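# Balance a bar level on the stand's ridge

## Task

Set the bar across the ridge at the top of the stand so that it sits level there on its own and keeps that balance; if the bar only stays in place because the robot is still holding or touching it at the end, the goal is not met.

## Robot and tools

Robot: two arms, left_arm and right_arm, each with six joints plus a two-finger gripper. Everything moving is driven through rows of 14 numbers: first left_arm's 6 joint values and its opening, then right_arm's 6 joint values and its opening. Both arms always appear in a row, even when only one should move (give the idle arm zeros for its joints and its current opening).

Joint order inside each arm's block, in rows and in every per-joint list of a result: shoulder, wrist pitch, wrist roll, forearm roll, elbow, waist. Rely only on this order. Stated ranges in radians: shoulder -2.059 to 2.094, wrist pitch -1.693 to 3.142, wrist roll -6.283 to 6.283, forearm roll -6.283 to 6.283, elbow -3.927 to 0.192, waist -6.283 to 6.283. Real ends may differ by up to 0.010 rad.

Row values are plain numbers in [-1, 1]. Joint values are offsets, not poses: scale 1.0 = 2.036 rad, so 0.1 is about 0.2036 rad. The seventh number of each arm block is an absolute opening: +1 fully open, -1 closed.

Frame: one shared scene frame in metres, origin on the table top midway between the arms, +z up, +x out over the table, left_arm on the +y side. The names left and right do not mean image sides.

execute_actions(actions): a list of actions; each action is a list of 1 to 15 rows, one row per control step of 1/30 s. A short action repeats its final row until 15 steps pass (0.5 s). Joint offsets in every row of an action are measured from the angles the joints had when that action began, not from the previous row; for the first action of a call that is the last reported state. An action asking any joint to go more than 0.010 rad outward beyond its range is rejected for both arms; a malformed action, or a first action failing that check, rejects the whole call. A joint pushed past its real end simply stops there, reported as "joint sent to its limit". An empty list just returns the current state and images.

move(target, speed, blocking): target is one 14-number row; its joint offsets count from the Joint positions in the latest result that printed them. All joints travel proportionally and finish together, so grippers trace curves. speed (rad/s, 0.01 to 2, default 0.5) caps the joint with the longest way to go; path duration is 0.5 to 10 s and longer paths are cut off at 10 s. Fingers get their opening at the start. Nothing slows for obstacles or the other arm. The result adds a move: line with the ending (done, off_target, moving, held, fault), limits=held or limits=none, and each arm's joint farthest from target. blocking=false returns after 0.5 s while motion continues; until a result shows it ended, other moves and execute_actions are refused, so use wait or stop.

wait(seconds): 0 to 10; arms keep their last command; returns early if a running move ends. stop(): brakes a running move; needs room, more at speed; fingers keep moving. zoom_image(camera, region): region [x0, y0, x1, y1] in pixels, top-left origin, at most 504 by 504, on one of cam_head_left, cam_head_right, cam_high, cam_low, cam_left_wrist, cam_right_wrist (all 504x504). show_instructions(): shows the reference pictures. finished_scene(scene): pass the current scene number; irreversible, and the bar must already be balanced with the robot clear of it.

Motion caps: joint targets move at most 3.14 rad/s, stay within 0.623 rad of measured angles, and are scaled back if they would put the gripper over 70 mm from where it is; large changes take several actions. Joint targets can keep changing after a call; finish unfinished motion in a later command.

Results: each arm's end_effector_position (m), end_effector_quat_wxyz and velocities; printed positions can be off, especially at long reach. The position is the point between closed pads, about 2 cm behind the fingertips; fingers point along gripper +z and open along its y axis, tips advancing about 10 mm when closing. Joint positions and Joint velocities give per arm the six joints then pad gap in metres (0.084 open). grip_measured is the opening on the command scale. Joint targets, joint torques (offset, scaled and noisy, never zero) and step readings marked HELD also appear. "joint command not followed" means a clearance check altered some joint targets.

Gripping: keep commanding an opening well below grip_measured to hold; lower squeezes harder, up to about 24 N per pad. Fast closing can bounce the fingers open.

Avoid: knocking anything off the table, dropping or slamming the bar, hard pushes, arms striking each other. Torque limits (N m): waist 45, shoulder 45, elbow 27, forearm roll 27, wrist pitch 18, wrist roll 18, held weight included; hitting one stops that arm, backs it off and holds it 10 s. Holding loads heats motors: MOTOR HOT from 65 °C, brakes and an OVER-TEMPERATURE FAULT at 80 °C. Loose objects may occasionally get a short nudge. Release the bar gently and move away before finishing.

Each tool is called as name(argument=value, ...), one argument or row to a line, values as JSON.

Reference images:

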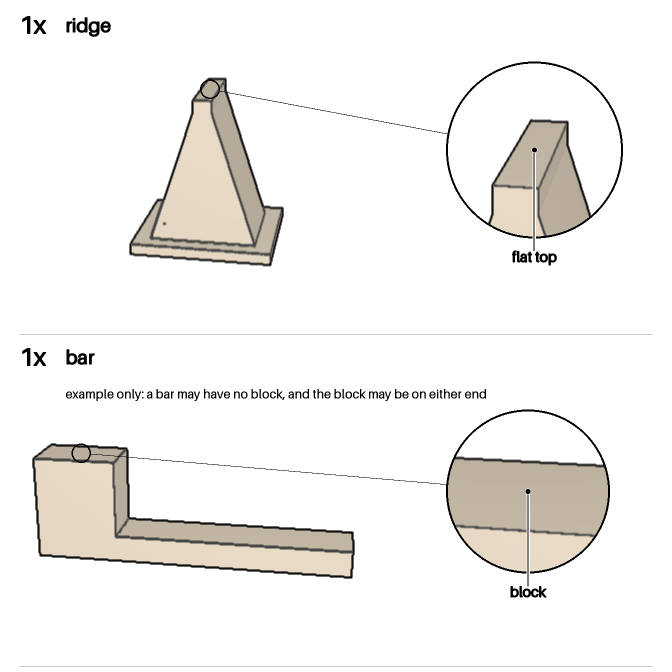

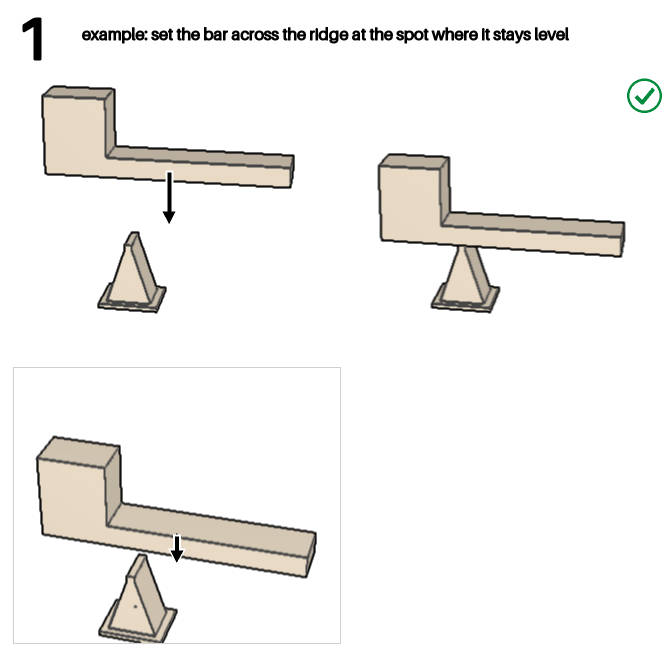

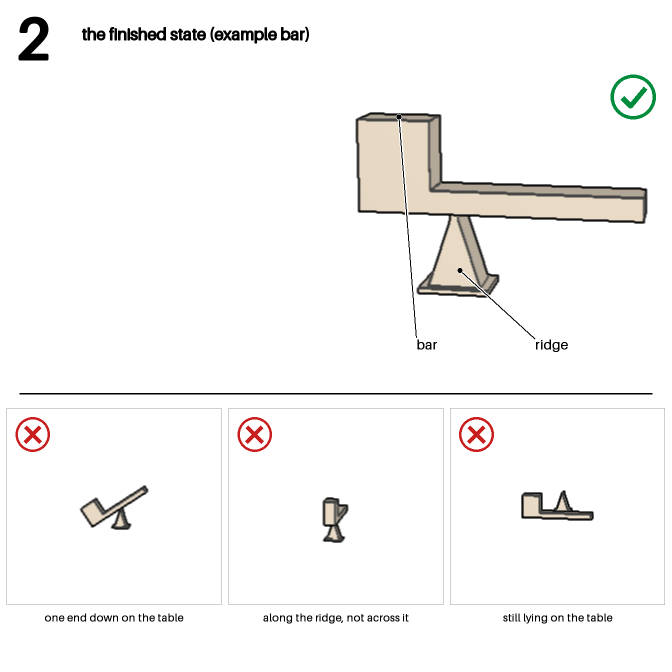

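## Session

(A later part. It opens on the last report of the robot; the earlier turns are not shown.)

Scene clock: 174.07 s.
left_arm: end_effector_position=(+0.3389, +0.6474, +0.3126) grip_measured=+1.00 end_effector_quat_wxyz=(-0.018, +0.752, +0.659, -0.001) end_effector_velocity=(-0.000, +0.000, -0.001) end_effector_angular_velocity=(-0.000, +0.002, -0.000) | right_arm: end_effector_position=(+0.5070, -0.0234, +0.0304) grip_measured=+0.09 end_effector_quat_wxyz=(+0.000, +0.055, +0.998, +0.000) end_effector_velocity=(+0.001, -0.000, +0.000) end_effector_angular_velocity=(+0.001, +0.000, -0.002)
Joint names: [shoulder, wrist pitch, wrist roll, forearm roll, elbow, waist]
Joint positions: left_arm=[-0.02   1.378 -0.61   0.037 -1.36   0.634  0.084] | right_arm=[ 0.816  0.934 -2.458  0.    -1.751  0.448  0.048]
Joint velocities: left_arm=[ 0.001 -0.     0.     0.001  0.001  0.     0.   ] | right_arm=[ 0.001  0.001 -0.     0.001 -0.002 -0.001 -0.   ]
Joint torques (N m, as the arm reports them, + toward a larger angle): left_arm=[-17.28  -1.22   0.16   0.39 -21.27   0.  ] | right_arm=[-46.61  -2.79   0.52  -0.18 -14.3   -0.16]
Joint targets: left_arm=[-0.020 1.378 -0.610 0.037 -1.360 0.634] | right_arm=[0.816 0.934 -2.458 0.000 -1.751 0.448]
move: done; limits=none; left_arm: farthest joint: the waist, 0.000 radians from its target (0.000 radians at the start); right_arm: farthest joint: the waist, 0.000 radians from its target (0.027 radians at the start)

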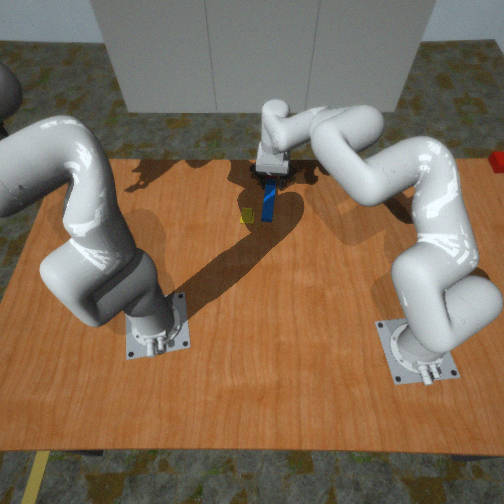

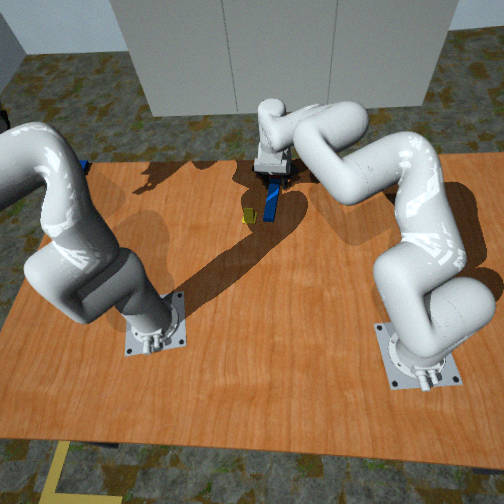

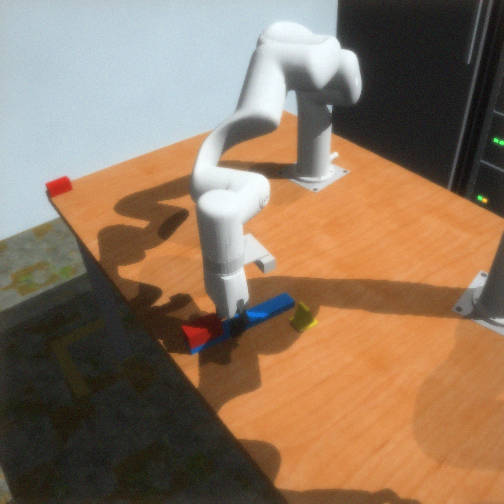

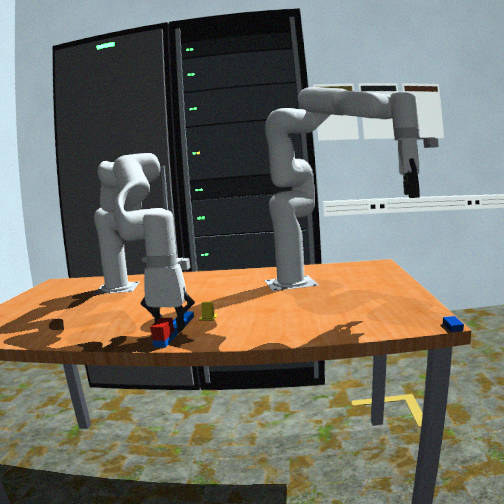

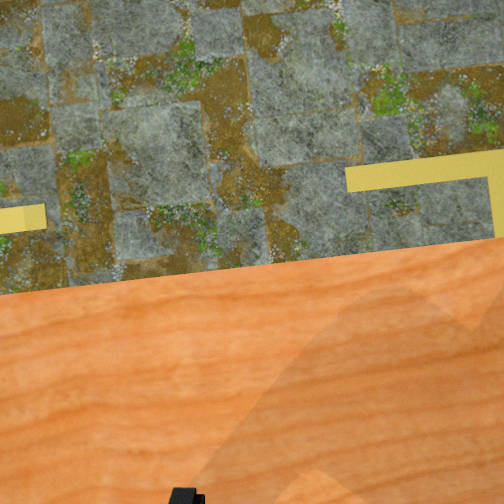

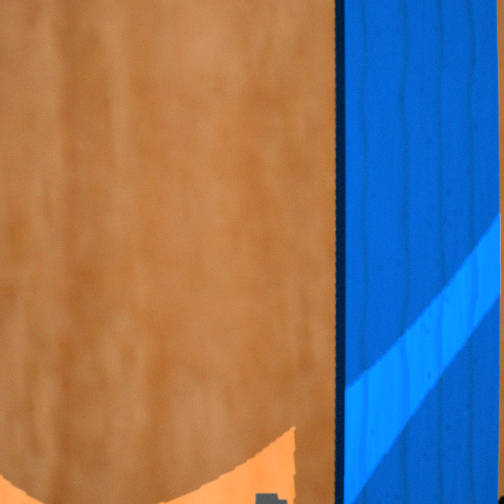

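move(
  target=[0,0,0,0,0,0,1,0.0822,0.0673,-0.0185,0,-0.149,-0.0185,0.3],
  speed=0.4,
)

move(
  target=[0,0,0,0,0,0,1,0,0,0,0,0,0,-0.6],
)

move(
  target=[0,0,0,0,0,0,1,-0.055,0.055,0,0,0,0,-0.8],
  speed=0.25,
)

Scene clock: 181.13 s.
left_arm: end_effector_position=(+0.3389, +0.6474, +0.3126) grip_measured=+1.00 end_effector_quat_wxyz=(-0.018, +0.752, +0.659, -0.001) end_effector_velocity=(-0.000, -0.000, -0.001) end_effector_angular_velocity=(-0.001, +0.001, +0.000) | right_arm: end_effector_position=(+0.5528, -0.0243, +0.0324) grip_measured=+0.29 end_effector_quat_wxyz=(-0.000, +0.055, +0.998, +0.000) end_effector_velocity=(+0.002, -0.001, +0.001) end_effector_angular_velocity=(+0.001, -0.002, -0.002)
Joint names: [shoulder, wrist pitch, wrist roll, forearm roll, elbow, waist]
Joint positions: left_arm=[-0.02   1.378 -0.61   0.037 -1.36   0.634  0.084] | right_arm=[ 0.983  1.071 -2.495  0.    -2.054  0.41   0.056]
Joint velocities: left_arm=[ 0.     0.    -0.    -0.     0.001  0.    -0.   ] | right_arm=[ 0.001  0.001 -0.001 -0.    -0.003 -0.003 -0.   ]
Joint torques (N m, as the arm reports them, + toward a larger angle): left_arm=[-17.18  -1.28   0.16   0.42 -21.33  -0.23] | right_arm=[-49.84  -2.82   0.53  -0.01 -14.74  -0.39]
Joint targets: left_arm=[-0.020 1.378 -0.610 0.037 -1.360 0.634] | right_arm=[0.983 1.071 -2.495 0.000 -2.054 0.410]
move: done; limits=none; left_arm: farthest joint: the waist, 0.000 radians from its target (0.000 radians at the start); right_arm: farthest joint: the elbow, 0.001 radians from its target (0.304 radians at the start)

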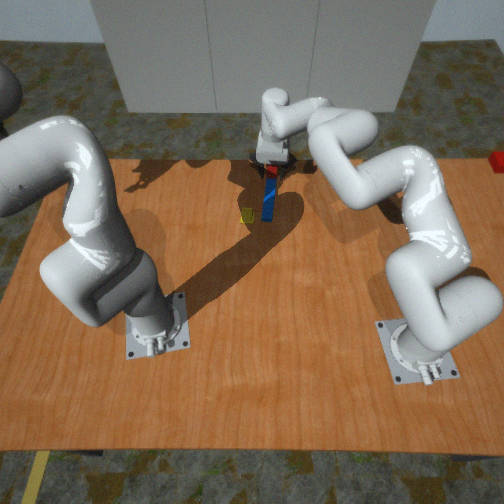

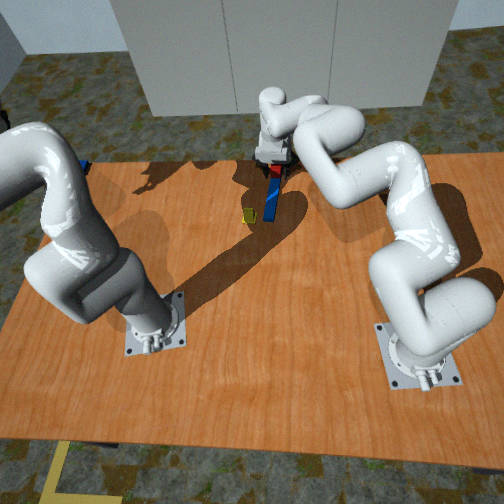

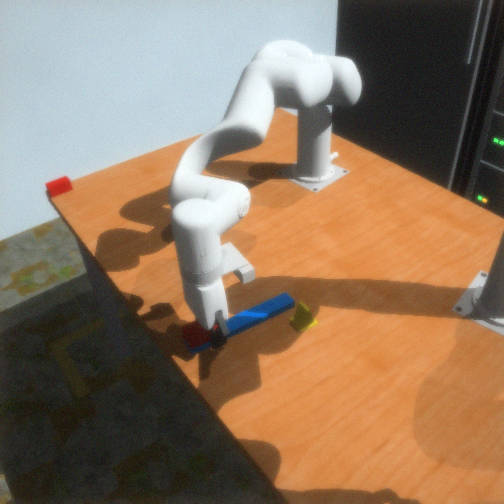

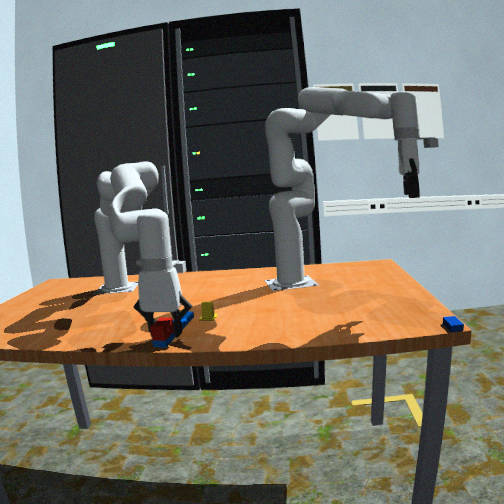

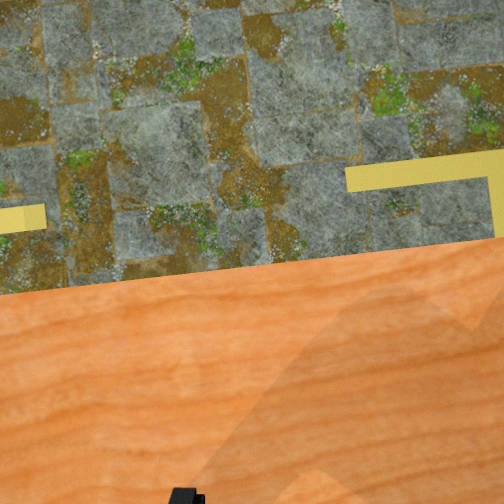

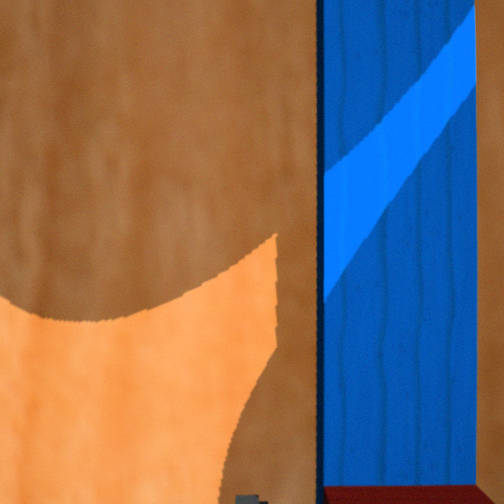

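Scene clock: 181.63 s.
left_arm: end_effector_position=(+0.3389, +0.6474, +0.3126) grip_measured=+1.00 end_effector_quat_wxyz=(-0.018, +0.752, +0.659, -0.001) end_effector_velocity=(-0.000, +0.000, -0.000) end_effector_angular_velocity=(+0.001, +0.002, -0.000) | right_arm: end_effector_position=(+0.5528, -0.0243, +0.0325) grip_measured=-0.26 end_effector_quat_wxyz=(-0.000, +0.055, +0.998, +0.000) end_effector_velocity=(-0.000, +0.000, -0.001) end_effector_angular_velocity=(+0.000, +0.001, +0.000)
Joint names: [shoulder, wrist pitch, wrist roll, forearm roll, elbow, waist]
Joint positions: left_arm=[-0.02   1.378 -0.61   0.037 -1.36   0.634  0.084] | right_arm=[ 0.983  1.071 -2.495  0.    -2.054  0.41   0.033]
Joint velocities: left_arm=[ 0.    -0.001 -0.     0.002  0.001  0.     0.   ] | right_arm=[ 0.001 -0.    -0.     0.001 -0.     0.    -0.   ]
Joint torques (N m, as the arm reports them, + toward a larger angle): left_arm=[-17.29  -1.26   0.13   0.56 -21.31   0.05] | right_arm=[-49.28  -2.81   0.46  -0.15 -14.71   0.03]
Joint targets: left_arm=[-0.020 1.378 -0.610 0.037 -1.360 0.634] | right_arm=[0.983 1.071 -2.495 0.000 -2.054 0.410]
move: done; limits=none; left_arm: farthest joint: the waist, 0.000 radians from its target (0.000 radians at the start); right_arm: farthest joint: the waist, 0.000 radians from its target (0.000 radians at the start)

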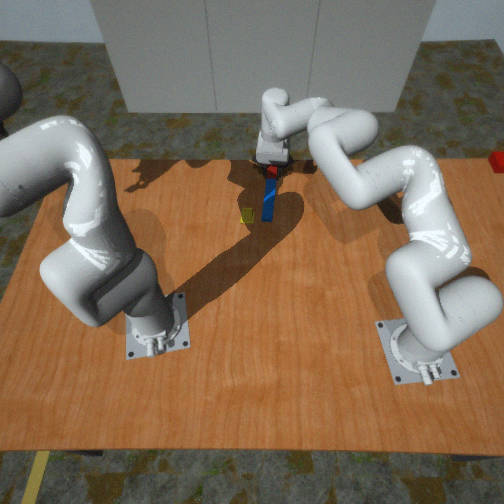

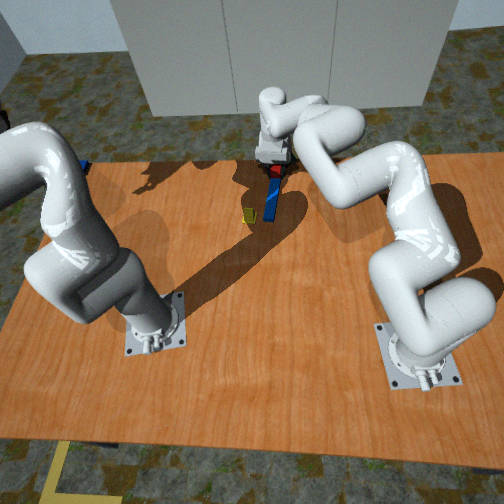

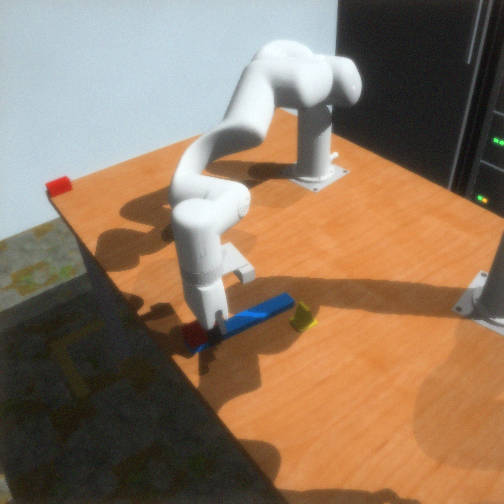

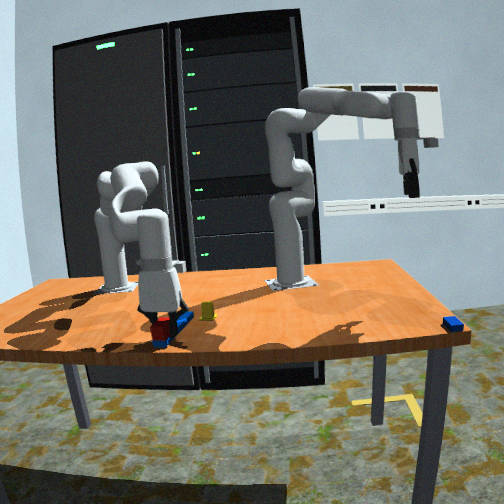

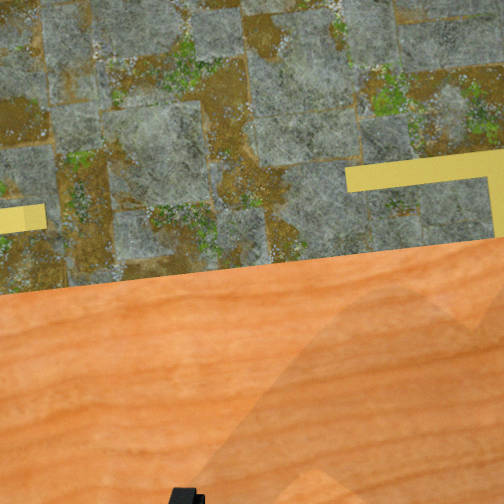

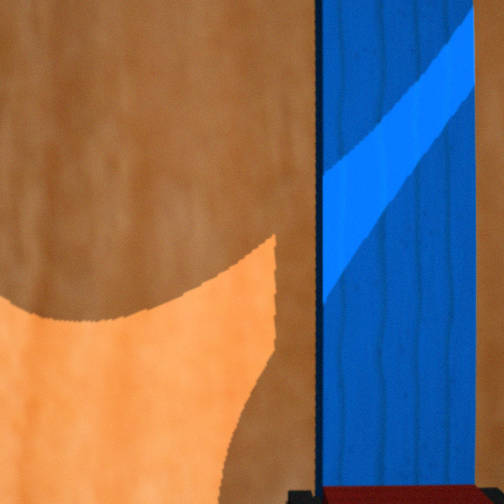

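Scene clock: 182.60 s.
left_arm: end_effector_position=(+0.3389, +0.6474, +0.3126) grip_measured=+1.00 end_effector_quat_wxyz=(-0.018, +0.752, +0.659, -0.001) end_effector_velocity=(+0.000, +0.000, +0.001) end_effector_angular_velocity=(+0.001, -0.001, +0.000) | right_arm: end_effector_position=(+0.5477, -0.0273, +0.0992) grip_measured=-0.26 end_effector_quat_wxyz=(-0.000, +0.055, +0.998, -0.000) end_effector_velocity=(+0.002, +0.002, +0.007) end_effector_angular_velocity=(+0.007, -0.011, +0.000)
Joint names: [shoulder, wrist pitch, wrist roll, forearm roll, elbow, waist]
Joint positions: left_arm=[-0.02   1.378 -0.61   0.037 -1.36   0.634  0.084] | right_arm=[ 0.872  1.182 -2.495  0.    -2.053  0.41   0.033]
Joint velocities: left_arm=[-0.    -0.001 -0.    -0.    -0.001  0.     0.   ] | right_arm=[-0.006  0.001  0.     0.    -0.007  0.001  0.   ]
Joint torques (N m, as the arm reports them, + toward a larger angle): left_arm=[-17.04  -1.26   0.06   0.69 -21.36  -0.08] | right_arm=[-49.54  -2.9    0.49   0.01 -15.58  -0.23]
Joint targets: left_arm=[-0.020 1.378 -0.610 0.037 -1.360 0.634] | right_arm=[0.871 1.182 -2.495 0.000 -2.054 0.410]
move: done; limits=none; left_arm: farthest joint: the waist, 0.000 radians from its target (0.000 radians at the start); right_arm: farthest joint: the shoulder, 0.001 radians from its target (0.112 radians at the start)

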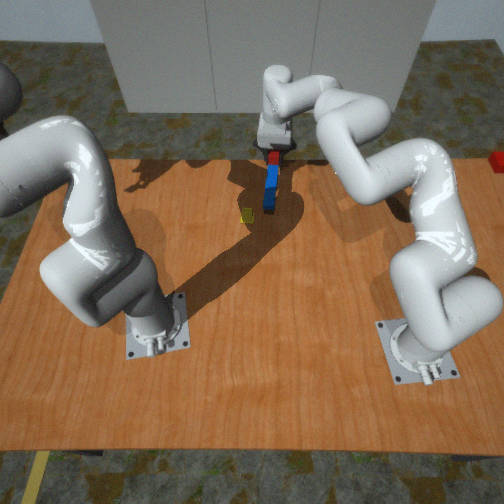

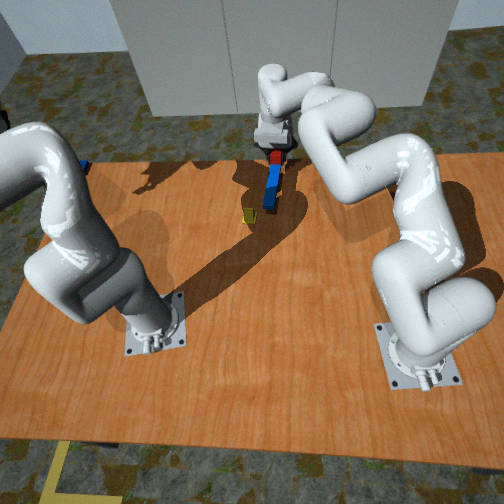

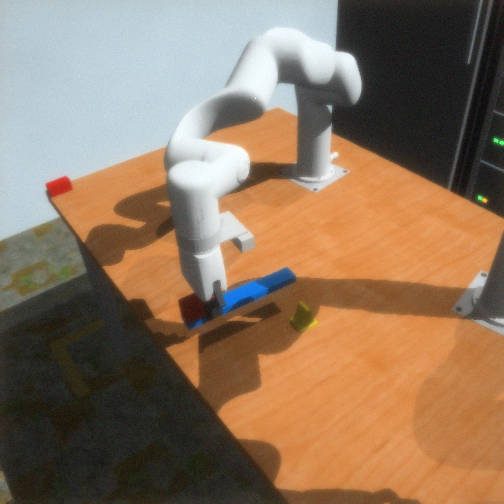

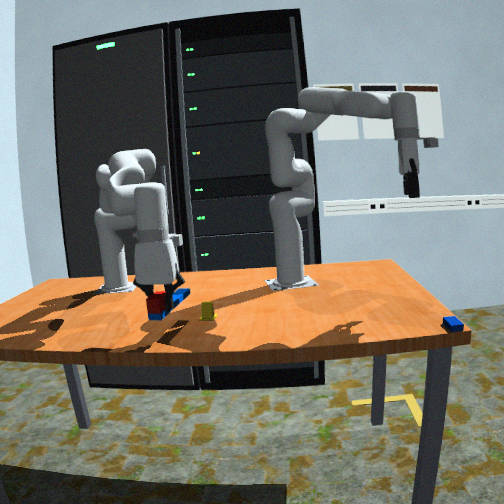

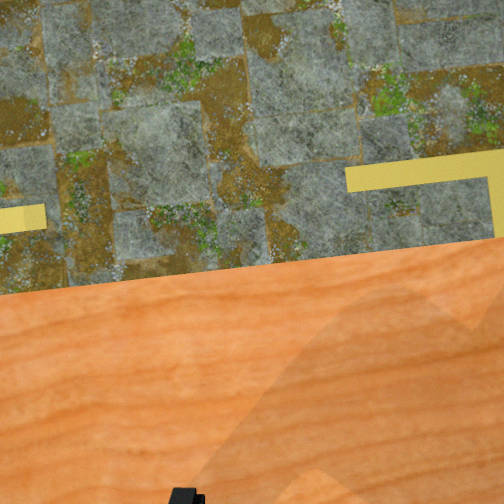

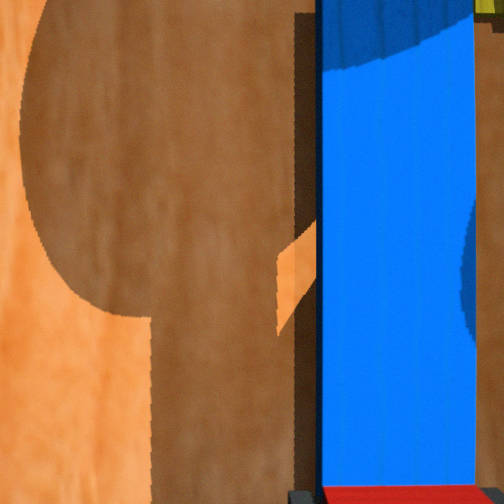

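move(
  target=[0,0,0,0,0,0,1,-0.105,-0.0972,0.1088,0,0.202,0.1088,-0.8],
  speed=0.35,
)

move(
  target=[0,0,0,0,0,0,1,0.0017,-0.0027,0,0,0.001,0,-0.4],
  speed=0.02,
)

Scene clock: 189.57 s.
left_arm: end_effector_position=(+0.3389, +0.6474, +0.3126) grip_measured=+1.00 end_effector_quat_wxyz=(-0.018, +0.752, +0.659, -0.001) end_effector_velocity=(-0.000, -0.000, -0.000) end_effector_angular_velocity=(-0.000, +0.001, -0.000) | right_arm: end_effector_position=(+0.4190, +0.0544, +0.0827) grip_measured=-0.26 end_effector_quat_wxyz=(-0.000, +0.055, +0.998, -0.000) end_effector_velocity=(-0.001, +0.001, -0.000) end_effector_angular_velocity=(-0.001, -0.000, +0.002)
Joint names: [shoulder, wrist pitch, wrist roll, forearm roll, elbow, waist]
Joint positions: left_arm=[-0.02   1.378 -0.61   0.037 -1.36   0.634  0.084] | right_arm=[ 0.658  0.985 -2.274  0.    -1.642  0.631  0.033]
Joint velocities: left_arm=[ 0.  0.  0.  0.  0. -0.  0.] | right_arm=[-0.001 -0.001  0.001 -0.001  0.003  0.003 -0.   ]
Joint torques (N m, as the arm reports them, + toward a larger angle): left_arm=[-17.1   -1.34   0.16   0.62 -21.39  -0.11] | right_arm=[-45.28  -2.89   0.42   0.05 -15.12  -0.55]
Joint targets: left_arm=[-0.020 1.378 -0.610 0.037 -1.360 0.634] | right_arm=[0.658 0.985 -2.274 0.000 -1.642 0.632]
move: done; limits=none; left_arm: farthest joint: the waist, 0.000 radians from its target (0.000 radians at the start); right_arm: farthest joint: the elbow, 0.001 radians from its target (0.412 radians at the start)

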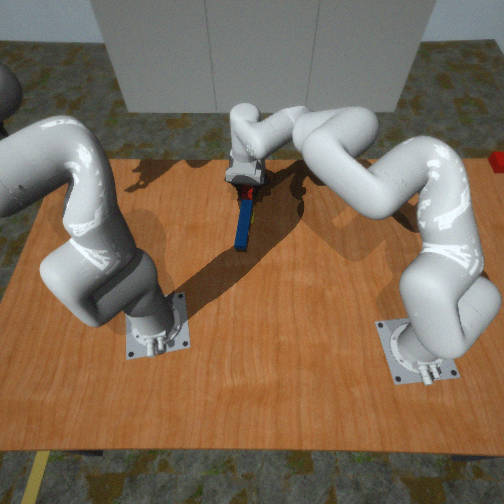

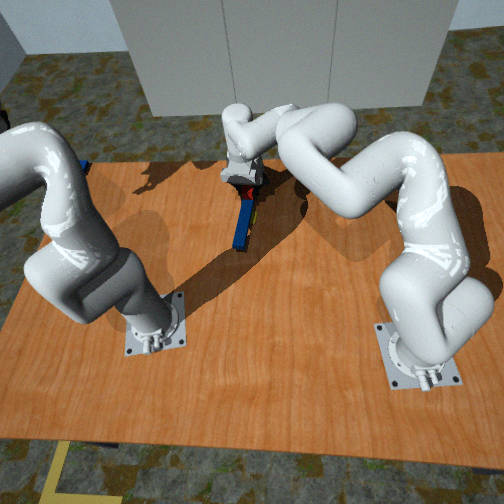

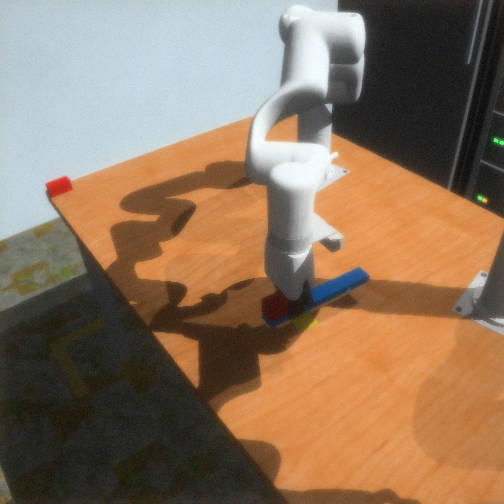

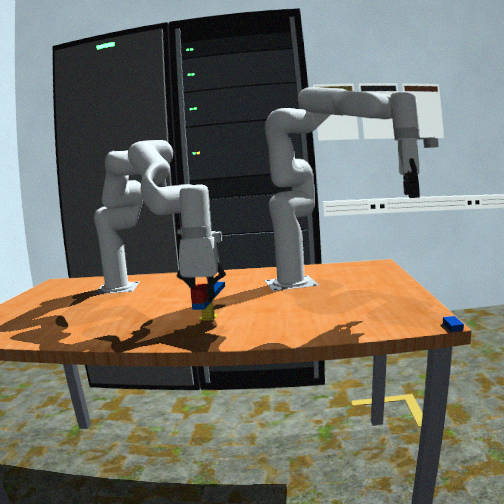

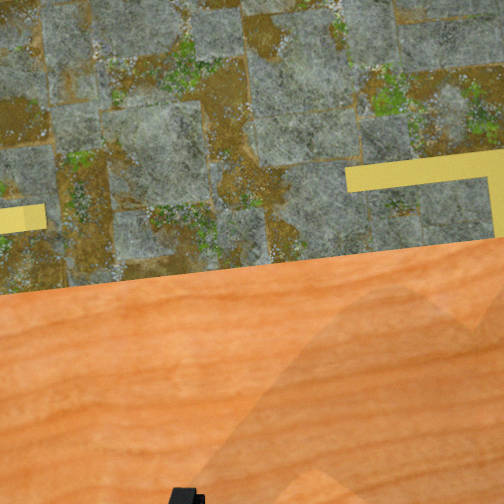

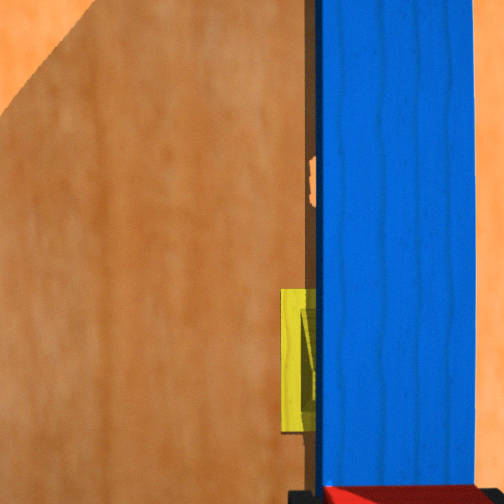

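Scene clock: 190.27 s.
left_arm: end_effector_position=(+0.3389, +0.6474, +0.3126) grip_measured=+1.00 end_effector_quat_wxyz=(-0.018, +0.752, +0.659, -0.001) end_effector_velocity=(-0.000, -0.000, -0.000) end_effector_angular_velocity=(-0.001, +0.000, +0.000) | right_arm: end_effector_position=(+0.4189, +0.0543, +0.0802) grip_measured=-0.26 end_effector_quat_wxyz=(-0.000, +0.055, +0.998, -0.000) end_effector_velocity=(-0.000, -0.000, -0.002) end_effector_angular_velocity=(-0.001, +0.001, -0.001)
Joint names: [shoulder, wrist pitch, wrist roll, forearm roll, elbow, waist]
Joint positions: left_arm=[-0.02   1.378 -0.61   0.037 -1.36   0.634  0.084] | right_arm=[ 0.662  0.979 -2.274  0.    -1.64   0.631  0.033]
Joint velocities: left_arm=[ 0.     0.001  0.    -0.001  0.     0.    -0.   ] | right_arm=[ 0.003 -0.003  0.     0.001  0.001 -0.    -0.   ]
Joint torques (N m, as the arm reports them, + toward a larger angle): left_arm=[-17.36  -1.19   0.09   0.59 -21.27  -0.19] | right_arm=[-45.39  -2.9    0.49   0.02 -15.01  -0.29]
Joint targets: left_arm=[-0.020 1.378 -0.610 0.037 -1.360 0.634] | right_arm=[0.662 0.979 -2.274 0.000 -1.640 0.631]
move: done; limits=none; left_arm: farthest joint: the waist, 0.000 radians from its target (0.000 radians at the start); right_arm: farthest joint: the waist, 0.000 radians from its target (0.000 radians at the start)

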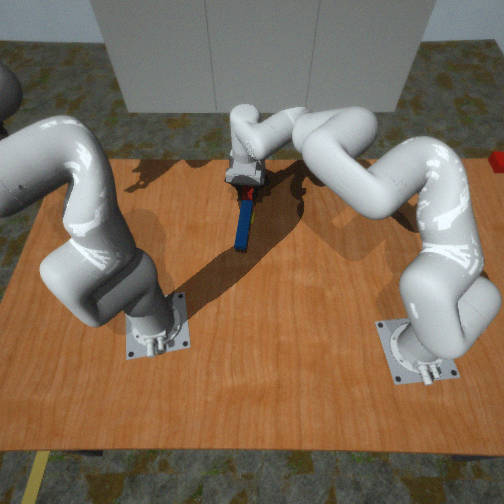

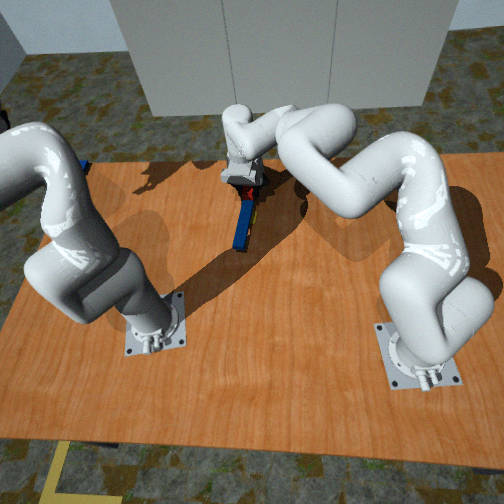

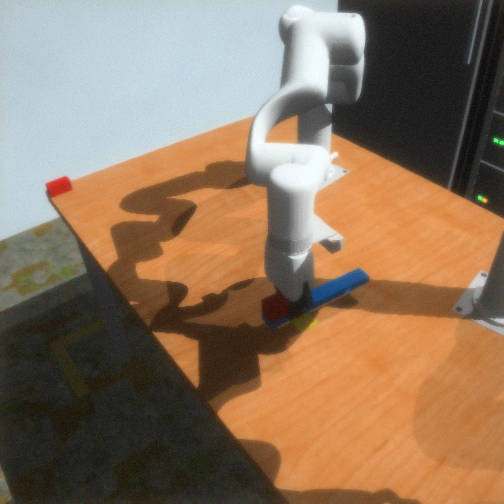

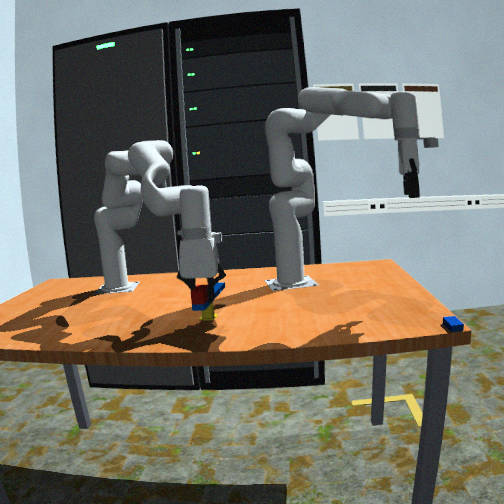

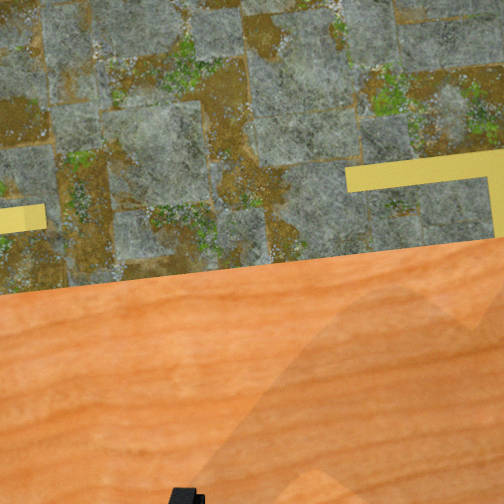

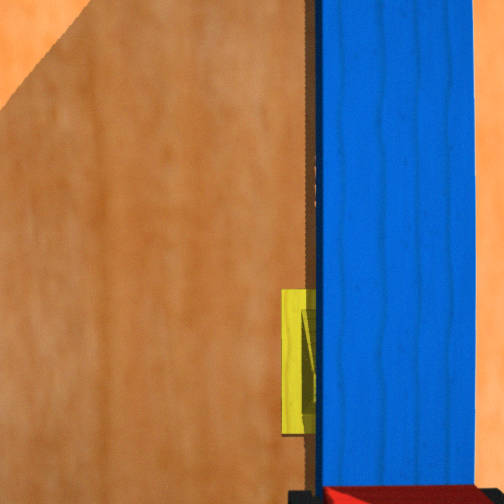

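execute_actions(
  actions=[
    [[0,0,0,0,0,0,1,0.0005,-0.0005,0,0,0,0,-0.28]],
    [[0,0,0,0,0,0,1,0,0,0,0,0,0,-0.2],[0,0,0,0,0,0,1,0,0,0,0,0,0,-0.2],[0,0,0,0,0,0,1,0,0,0,0,0,0,-0.2],[0,0,0,0,0,0,1,0,0,0,0,0,0,-0.2],[0,0,0,0,0,0,1,0,0,0,0,0,0,-0.2],[0,0,0,0,0,0,1,0,0,0,0,0,0,-0.2],[0,0,0,0,0,0,1,0,0,0,0,0,0,-0.3]],
  ],
)

Scene clock: 205.50 s.
left_arm: end_effector_position=(+0.3389, +0.6474, +0.3126) grip_measured=+1.00 end_effector_quat_wxyz=(-0.018, +0.752, +0.659, -0.001) end_effector_velocity=(+0.000, -0.000, -0.000) end_effector_angular_velocity=(-0.001, -0.001, +0.000) | right_arm: end_effector_position=(+0.4192, +0.0546, +0.0801) grip_measured=-0.26 end_effector_quat_wxyz=(+0.000, +0.055, +0.998, +0.000) end_effector_velocity=(+0.000, -0.001, -0.001) end_effector_angular_velocity=(-0.002, +0.001, -0.000)
Joint names: [shoulder, wrist pitch, wrist roll, forearm roll, elbow, waist]
Joint positions: left_arm=[-0.02   1.378 -0.61   0.037 -1.36   0.634  0.084] | right_arm=[ 0.662  0.978 -2.274  0.    -1.641  0.631  0.033]
Joint velocities: left_arm=[-0.001 -0.001 -0.    -0.001  0.001  0.    -0.   ] | right_arm=[ 0.002  0.     0.    -0.001 -0.    -0.    -0.   ]
Joint torques (N m, as the arm reports them, + toward a larger angle): left_arm=[-17.21  -1.25   0.19   0.57 -21.29  -0.23] | right_arm=[-42.83  -2.66   0.54  -0.21 -13.76  -0.23]
Joint targets: left_arm=[-0.020 1.378 -0.610 0.037 -1.360 0.634] | right_arm=[0.663 0.978 -2.274 0.000 -1.640 0.631]
Step readings (joint positions; steps 1 to 15: 1st action; 16 to 30: 2nd action):
0: left_arm=[-0.020 1.378 -0.610 0.037 -1.360 0.634] | right_arm=[0.662 0.979 -2.274 0.000 -1.640 0.631]
1: left_arm=[-0.020 1.378 -0.610 0.037 -1.360 0.634] | right_arm=[0.662 0.979 -2.274 0.000 -1.640 0.631]
2: left_arm=[-0.020 1.378 -0.610 0.037 -1.360 0.634] | right_arm=[0.662 0.979 -2.274 0.000 -1.640 0.631]
4: left_arm=[-0.020 1.378 -0.610 0.037 -1.360 0.634] | right_arm=[0.662 0.979 -2.274 0.000 -1.640 0.631]
8: left_arm=[-0.020 1.378 -0.610 0.037 -1.360 0.634] | right_arm=[0.663 0.978 -2.274 0.000 -1.640 0.631]
15: left_arm=[-0.020 1.378 -0.610 0.037 -1.360 0.634] | right_arm=[0.663 0.978 -2.274 0.000 -1.640 0.631]
16: left_arm=[-0.020 1.378 -0.610 0.037 -1.360 0.634] | right_arm=[0.663 0.978 -2.274 0.000 -1.640 0.631]
17: left_arm=[-0.020 1.378 -0.610 0.037 -1.360 0.634] | right_arm=[0.663 0.978 -2.274 0.000 -1.640 0.631]
19: left_arm=[-0.020 1.378 -0.610 0.037 -1.360 0.634] | right_arm=[0.662 0.978 -2.274 0.000 -1.641 0.631]
23: left_arm=[-0.020 1.378 -0.610 0.037 -1.360 0.634] | right_arm=[0.662 0.978 -2.274 0.000 -1.641 0.631]
30: Joint positions above

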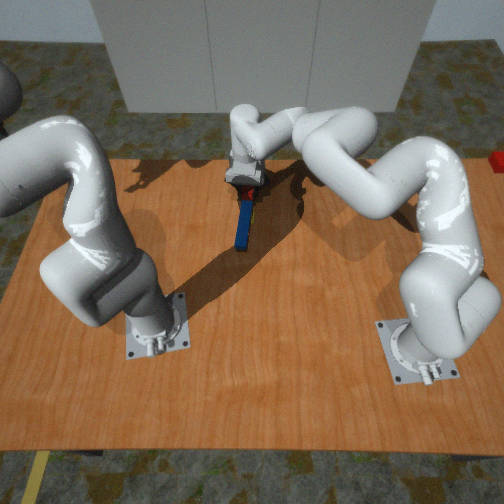

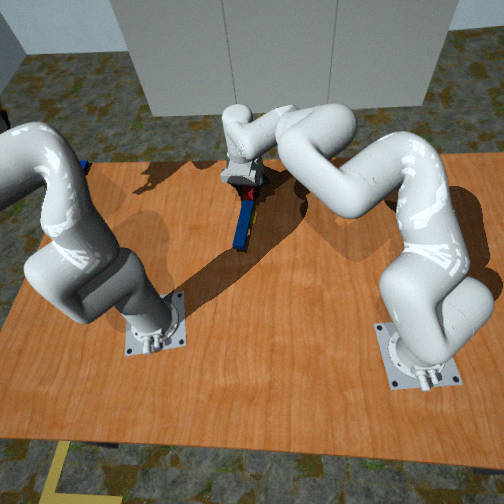

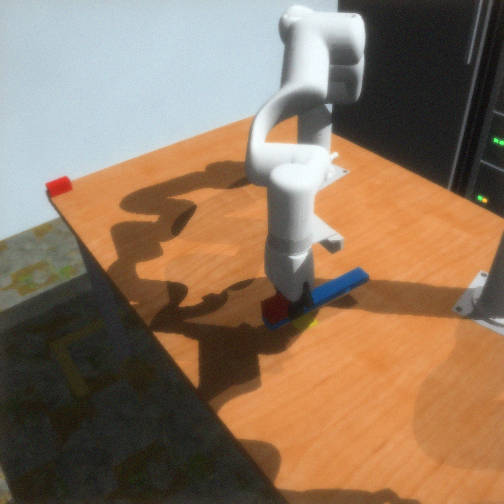

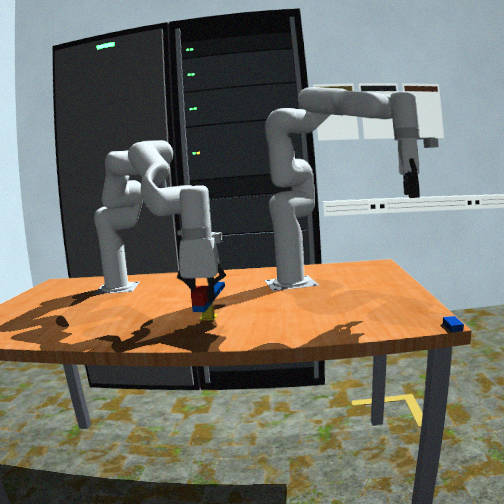

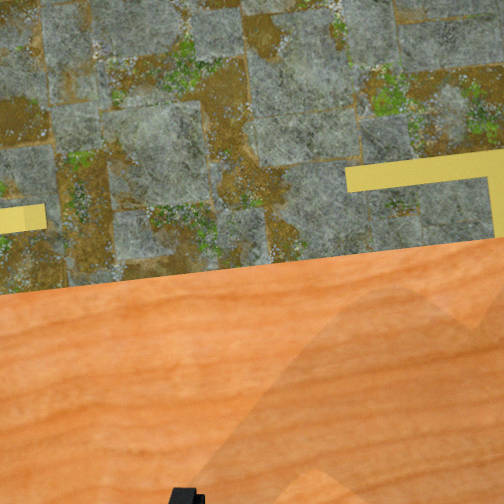

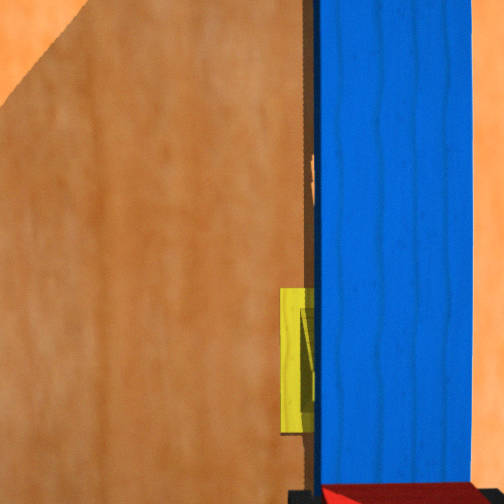

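execute_actions(
  actions=[
    [[0,0,0,0,0,0,1,-0.0006,0.0006,0,0,0,0,-0.3]],
    [[0,0,0,0,0,0,1,-0.0026,-0.0018,0.0014,0,0.0044,0.0014,-0.3]],
    [[0,0,0,0,0,0,1,0,0,0,0,0,0,-0.2],[0,0,0,0,0,0,1,0,0,0,0,0,0,-0.2],[0,0,0,0,0,0,1,0,0,0,0,0,0,-0.2],[0,0,0,0,0,0,1,0,0,0,0,0,0,-0.2],[0,0,0,0,0,0,1,0,0,0,0,0,0,-0.2],[0,0,0,0,0,0,1,0,0,0,0,0,0,-0.2],[0,0,0,0,0,0,1,0,0,0,0,0,0,-0.2],[0,0,0,0,0,0,1,0,0,0,0,0,0,-0.2],[0,0,0,0,0,0,1,0,0,0,0,0,0,-0.3]],
  ],
)

Scene clock: 218.37 s.
left_arm: end_effector_position=(+0.3389, +0.6474, +0.3126) grip_measured=+1.00 end_effector_quat_wxyz=(-0.018, +0.752, +0.659, -0.001) end_effector_velocity=(-0.000, +0.000, -0.000) end_effector_angular_velocity=(-0.000, +0.001, +0.000) | right_arm: end_effector_position=(+0.4163, +0.0542, +0.0795) grip_measured=-0.26 end_effector_quat_wxyz=(-0.001, +0.055, +0.998, -0.001) end_effector_velocity=(-0.000, -0.001, -0.002) end_effector_angular_velocity=(-0.002, +0.003, -0.002)
Joint names: [shoulder, wrist pitch, wrist roll, forearm roll, elbow, waist]
Joint positions: left_arm=[-0.02   1.378 -0.61   0.037 -1.36   0.634  0.084] | right_arm=[ 0.657  0.976 -2.271  0.    -1.631  0.634  0.033]
Joint velocities: left_arm=[ 0.     0.001 -0.     0.    -0.001  0.     0.   ] | right_arm=[ 0.003 -0.     0.001  0.001  0.001 -0.    -0.   ]
Joint torques (N m, as the arm reports them, + toward a larger angle): left_arm=[-17.16  -1.16   0.11   0.59 -21.29  -0.03] | right_arm=[-45.42  -2.84   0.59   0.01 -14.97  -0.35]
Joint targets: left_arm=[-0.020 1.378 -0.610 0.037 -1.360 0.634] | right_arm=[0.656 0.976 -2.271 0.000 -1.631 0.634]
Step readings (joint positions; steps 1 to 15: 1st action; 16 to 30: 2nd action; 31 to 45: 3rd action):
0: left_arm=[-0.020 1.378 -0.610 0.037 -1.360 0.634] | right_arm=[0.663 0.978 -2.274 0.000 -1.640 0.631]
1: left_arm=[-0.020 1.378 -0.610 0.037 -1.360 0.634] | right_arm=[0.663 0.978 -2.274 0.000 -1.640 0.631]
2: left_arm=[-0.020 1.378 -0.610 0.037 -1.360 0.634] | right_arm=[0.662 0.978 -2.274 0.000 -1.640 0.631]
4: left_arm=[-0.020 1.378 -0.610 0.037 -1.360 0.634] | right_arm=[0.662 0.979 -2.274 0.000 -1.640 0.631]
8: left_arm=[-0.020 1.378 -0.610 0.037 -1.360 0.634] | right_arm=[0.662 0.979 -2.274 0.000 -1.640 0.631]
15: left_arm=[-0.020 1.378 -0.610 0.037 -1.360 0.634] | right_arm=[0.662 0.980 -2.274 0.000 -1.640 0.632]
16: left_arm=[-0.020 1.378 -0.610 0.037 -1.360 0.634] | right_arm=[0.662 0.980 -2.274 0.000 -1.640 0.632]
17: left_arm=[-0.020 1.378 -0.610 0.037 -1.360 0.634] | right_arm=[0.661 0.979 -2.274 0.000 -1.639 0.632]
19: left_arm=[-0.020 1.378 -0.610 0.037 -1.360 0.634] | right_arm=[0.659 0.978 -2.272 0.000 -1.636 0.633]
23: left_arm=[-0.020 1.378 -0.610 0.037 -1.360 0.634] | right_arm=[0.657 0.976 -2.271 0.000 -1.632 0.634]
30: left_arm=[-0.020 1.378 -0.610 0.037 -1.360 0.634] | right_arm=[0.656 0.976 -2.271 0.000 -1.631 0.634]
31: left_arm=[-0.020 1.378 -0.610 0.037 -1.360 0.634] | right_arm=[0.656 0.976 -2.271 0.000 -1.631 0.634]
32: left_arm=[-0.020 1.378 -0.610 0.037 -1.360 0.634] | right_arm=[0.656 0.976 -2.271 0.000 -1.631 0.634]
34: left_arm=[-0.020 1.378 -0.610 0.037 -1.360 0.634] | right_arm=[0.657 0.976 -2.271 0.000 -1.631 0.634]
38: left_arm=[-0.020 1.378 -0.610 0.037 -1.360 0.634] | right_arm=[0.657 0.976 -2.271 0.000 -1.630 0.635]
45: Joint positions above

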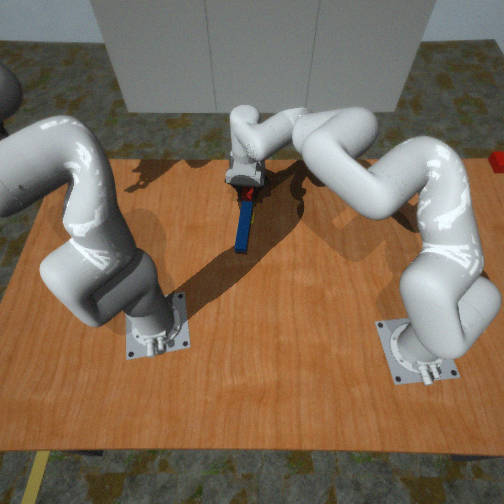

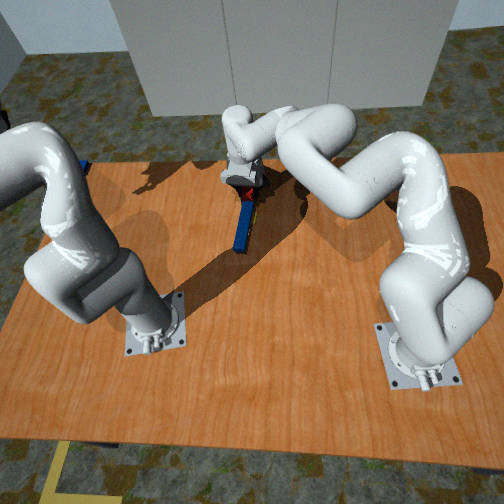

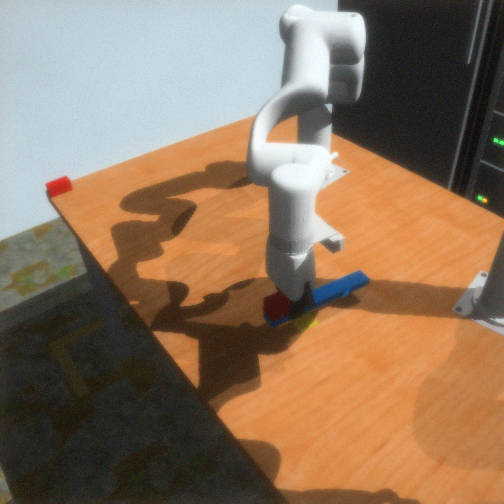

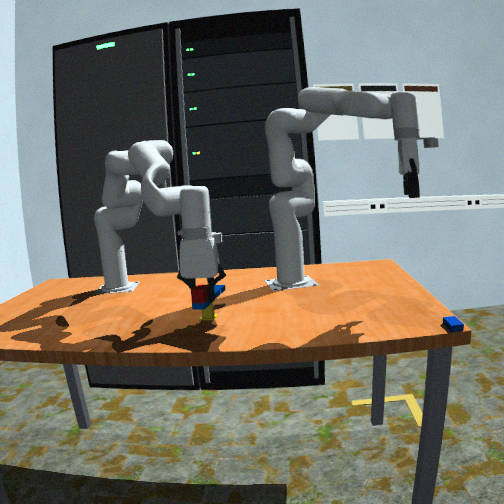

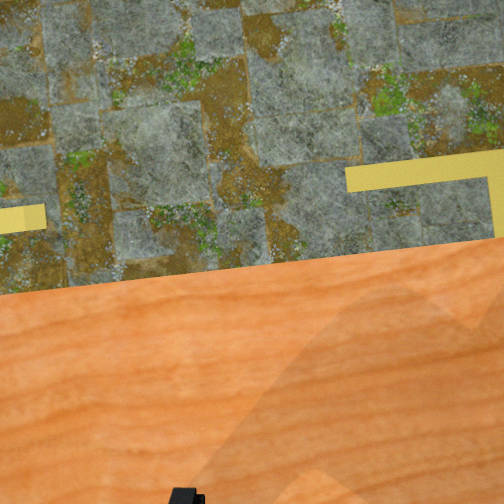

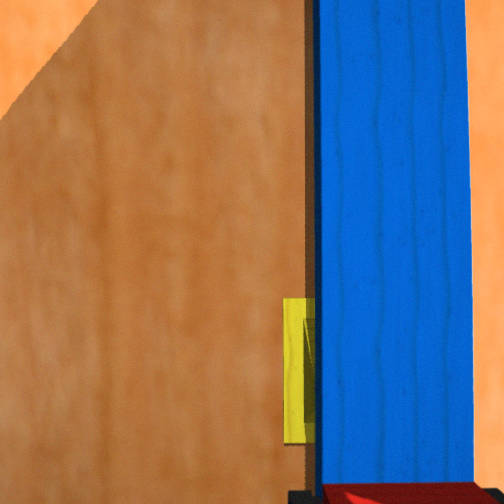

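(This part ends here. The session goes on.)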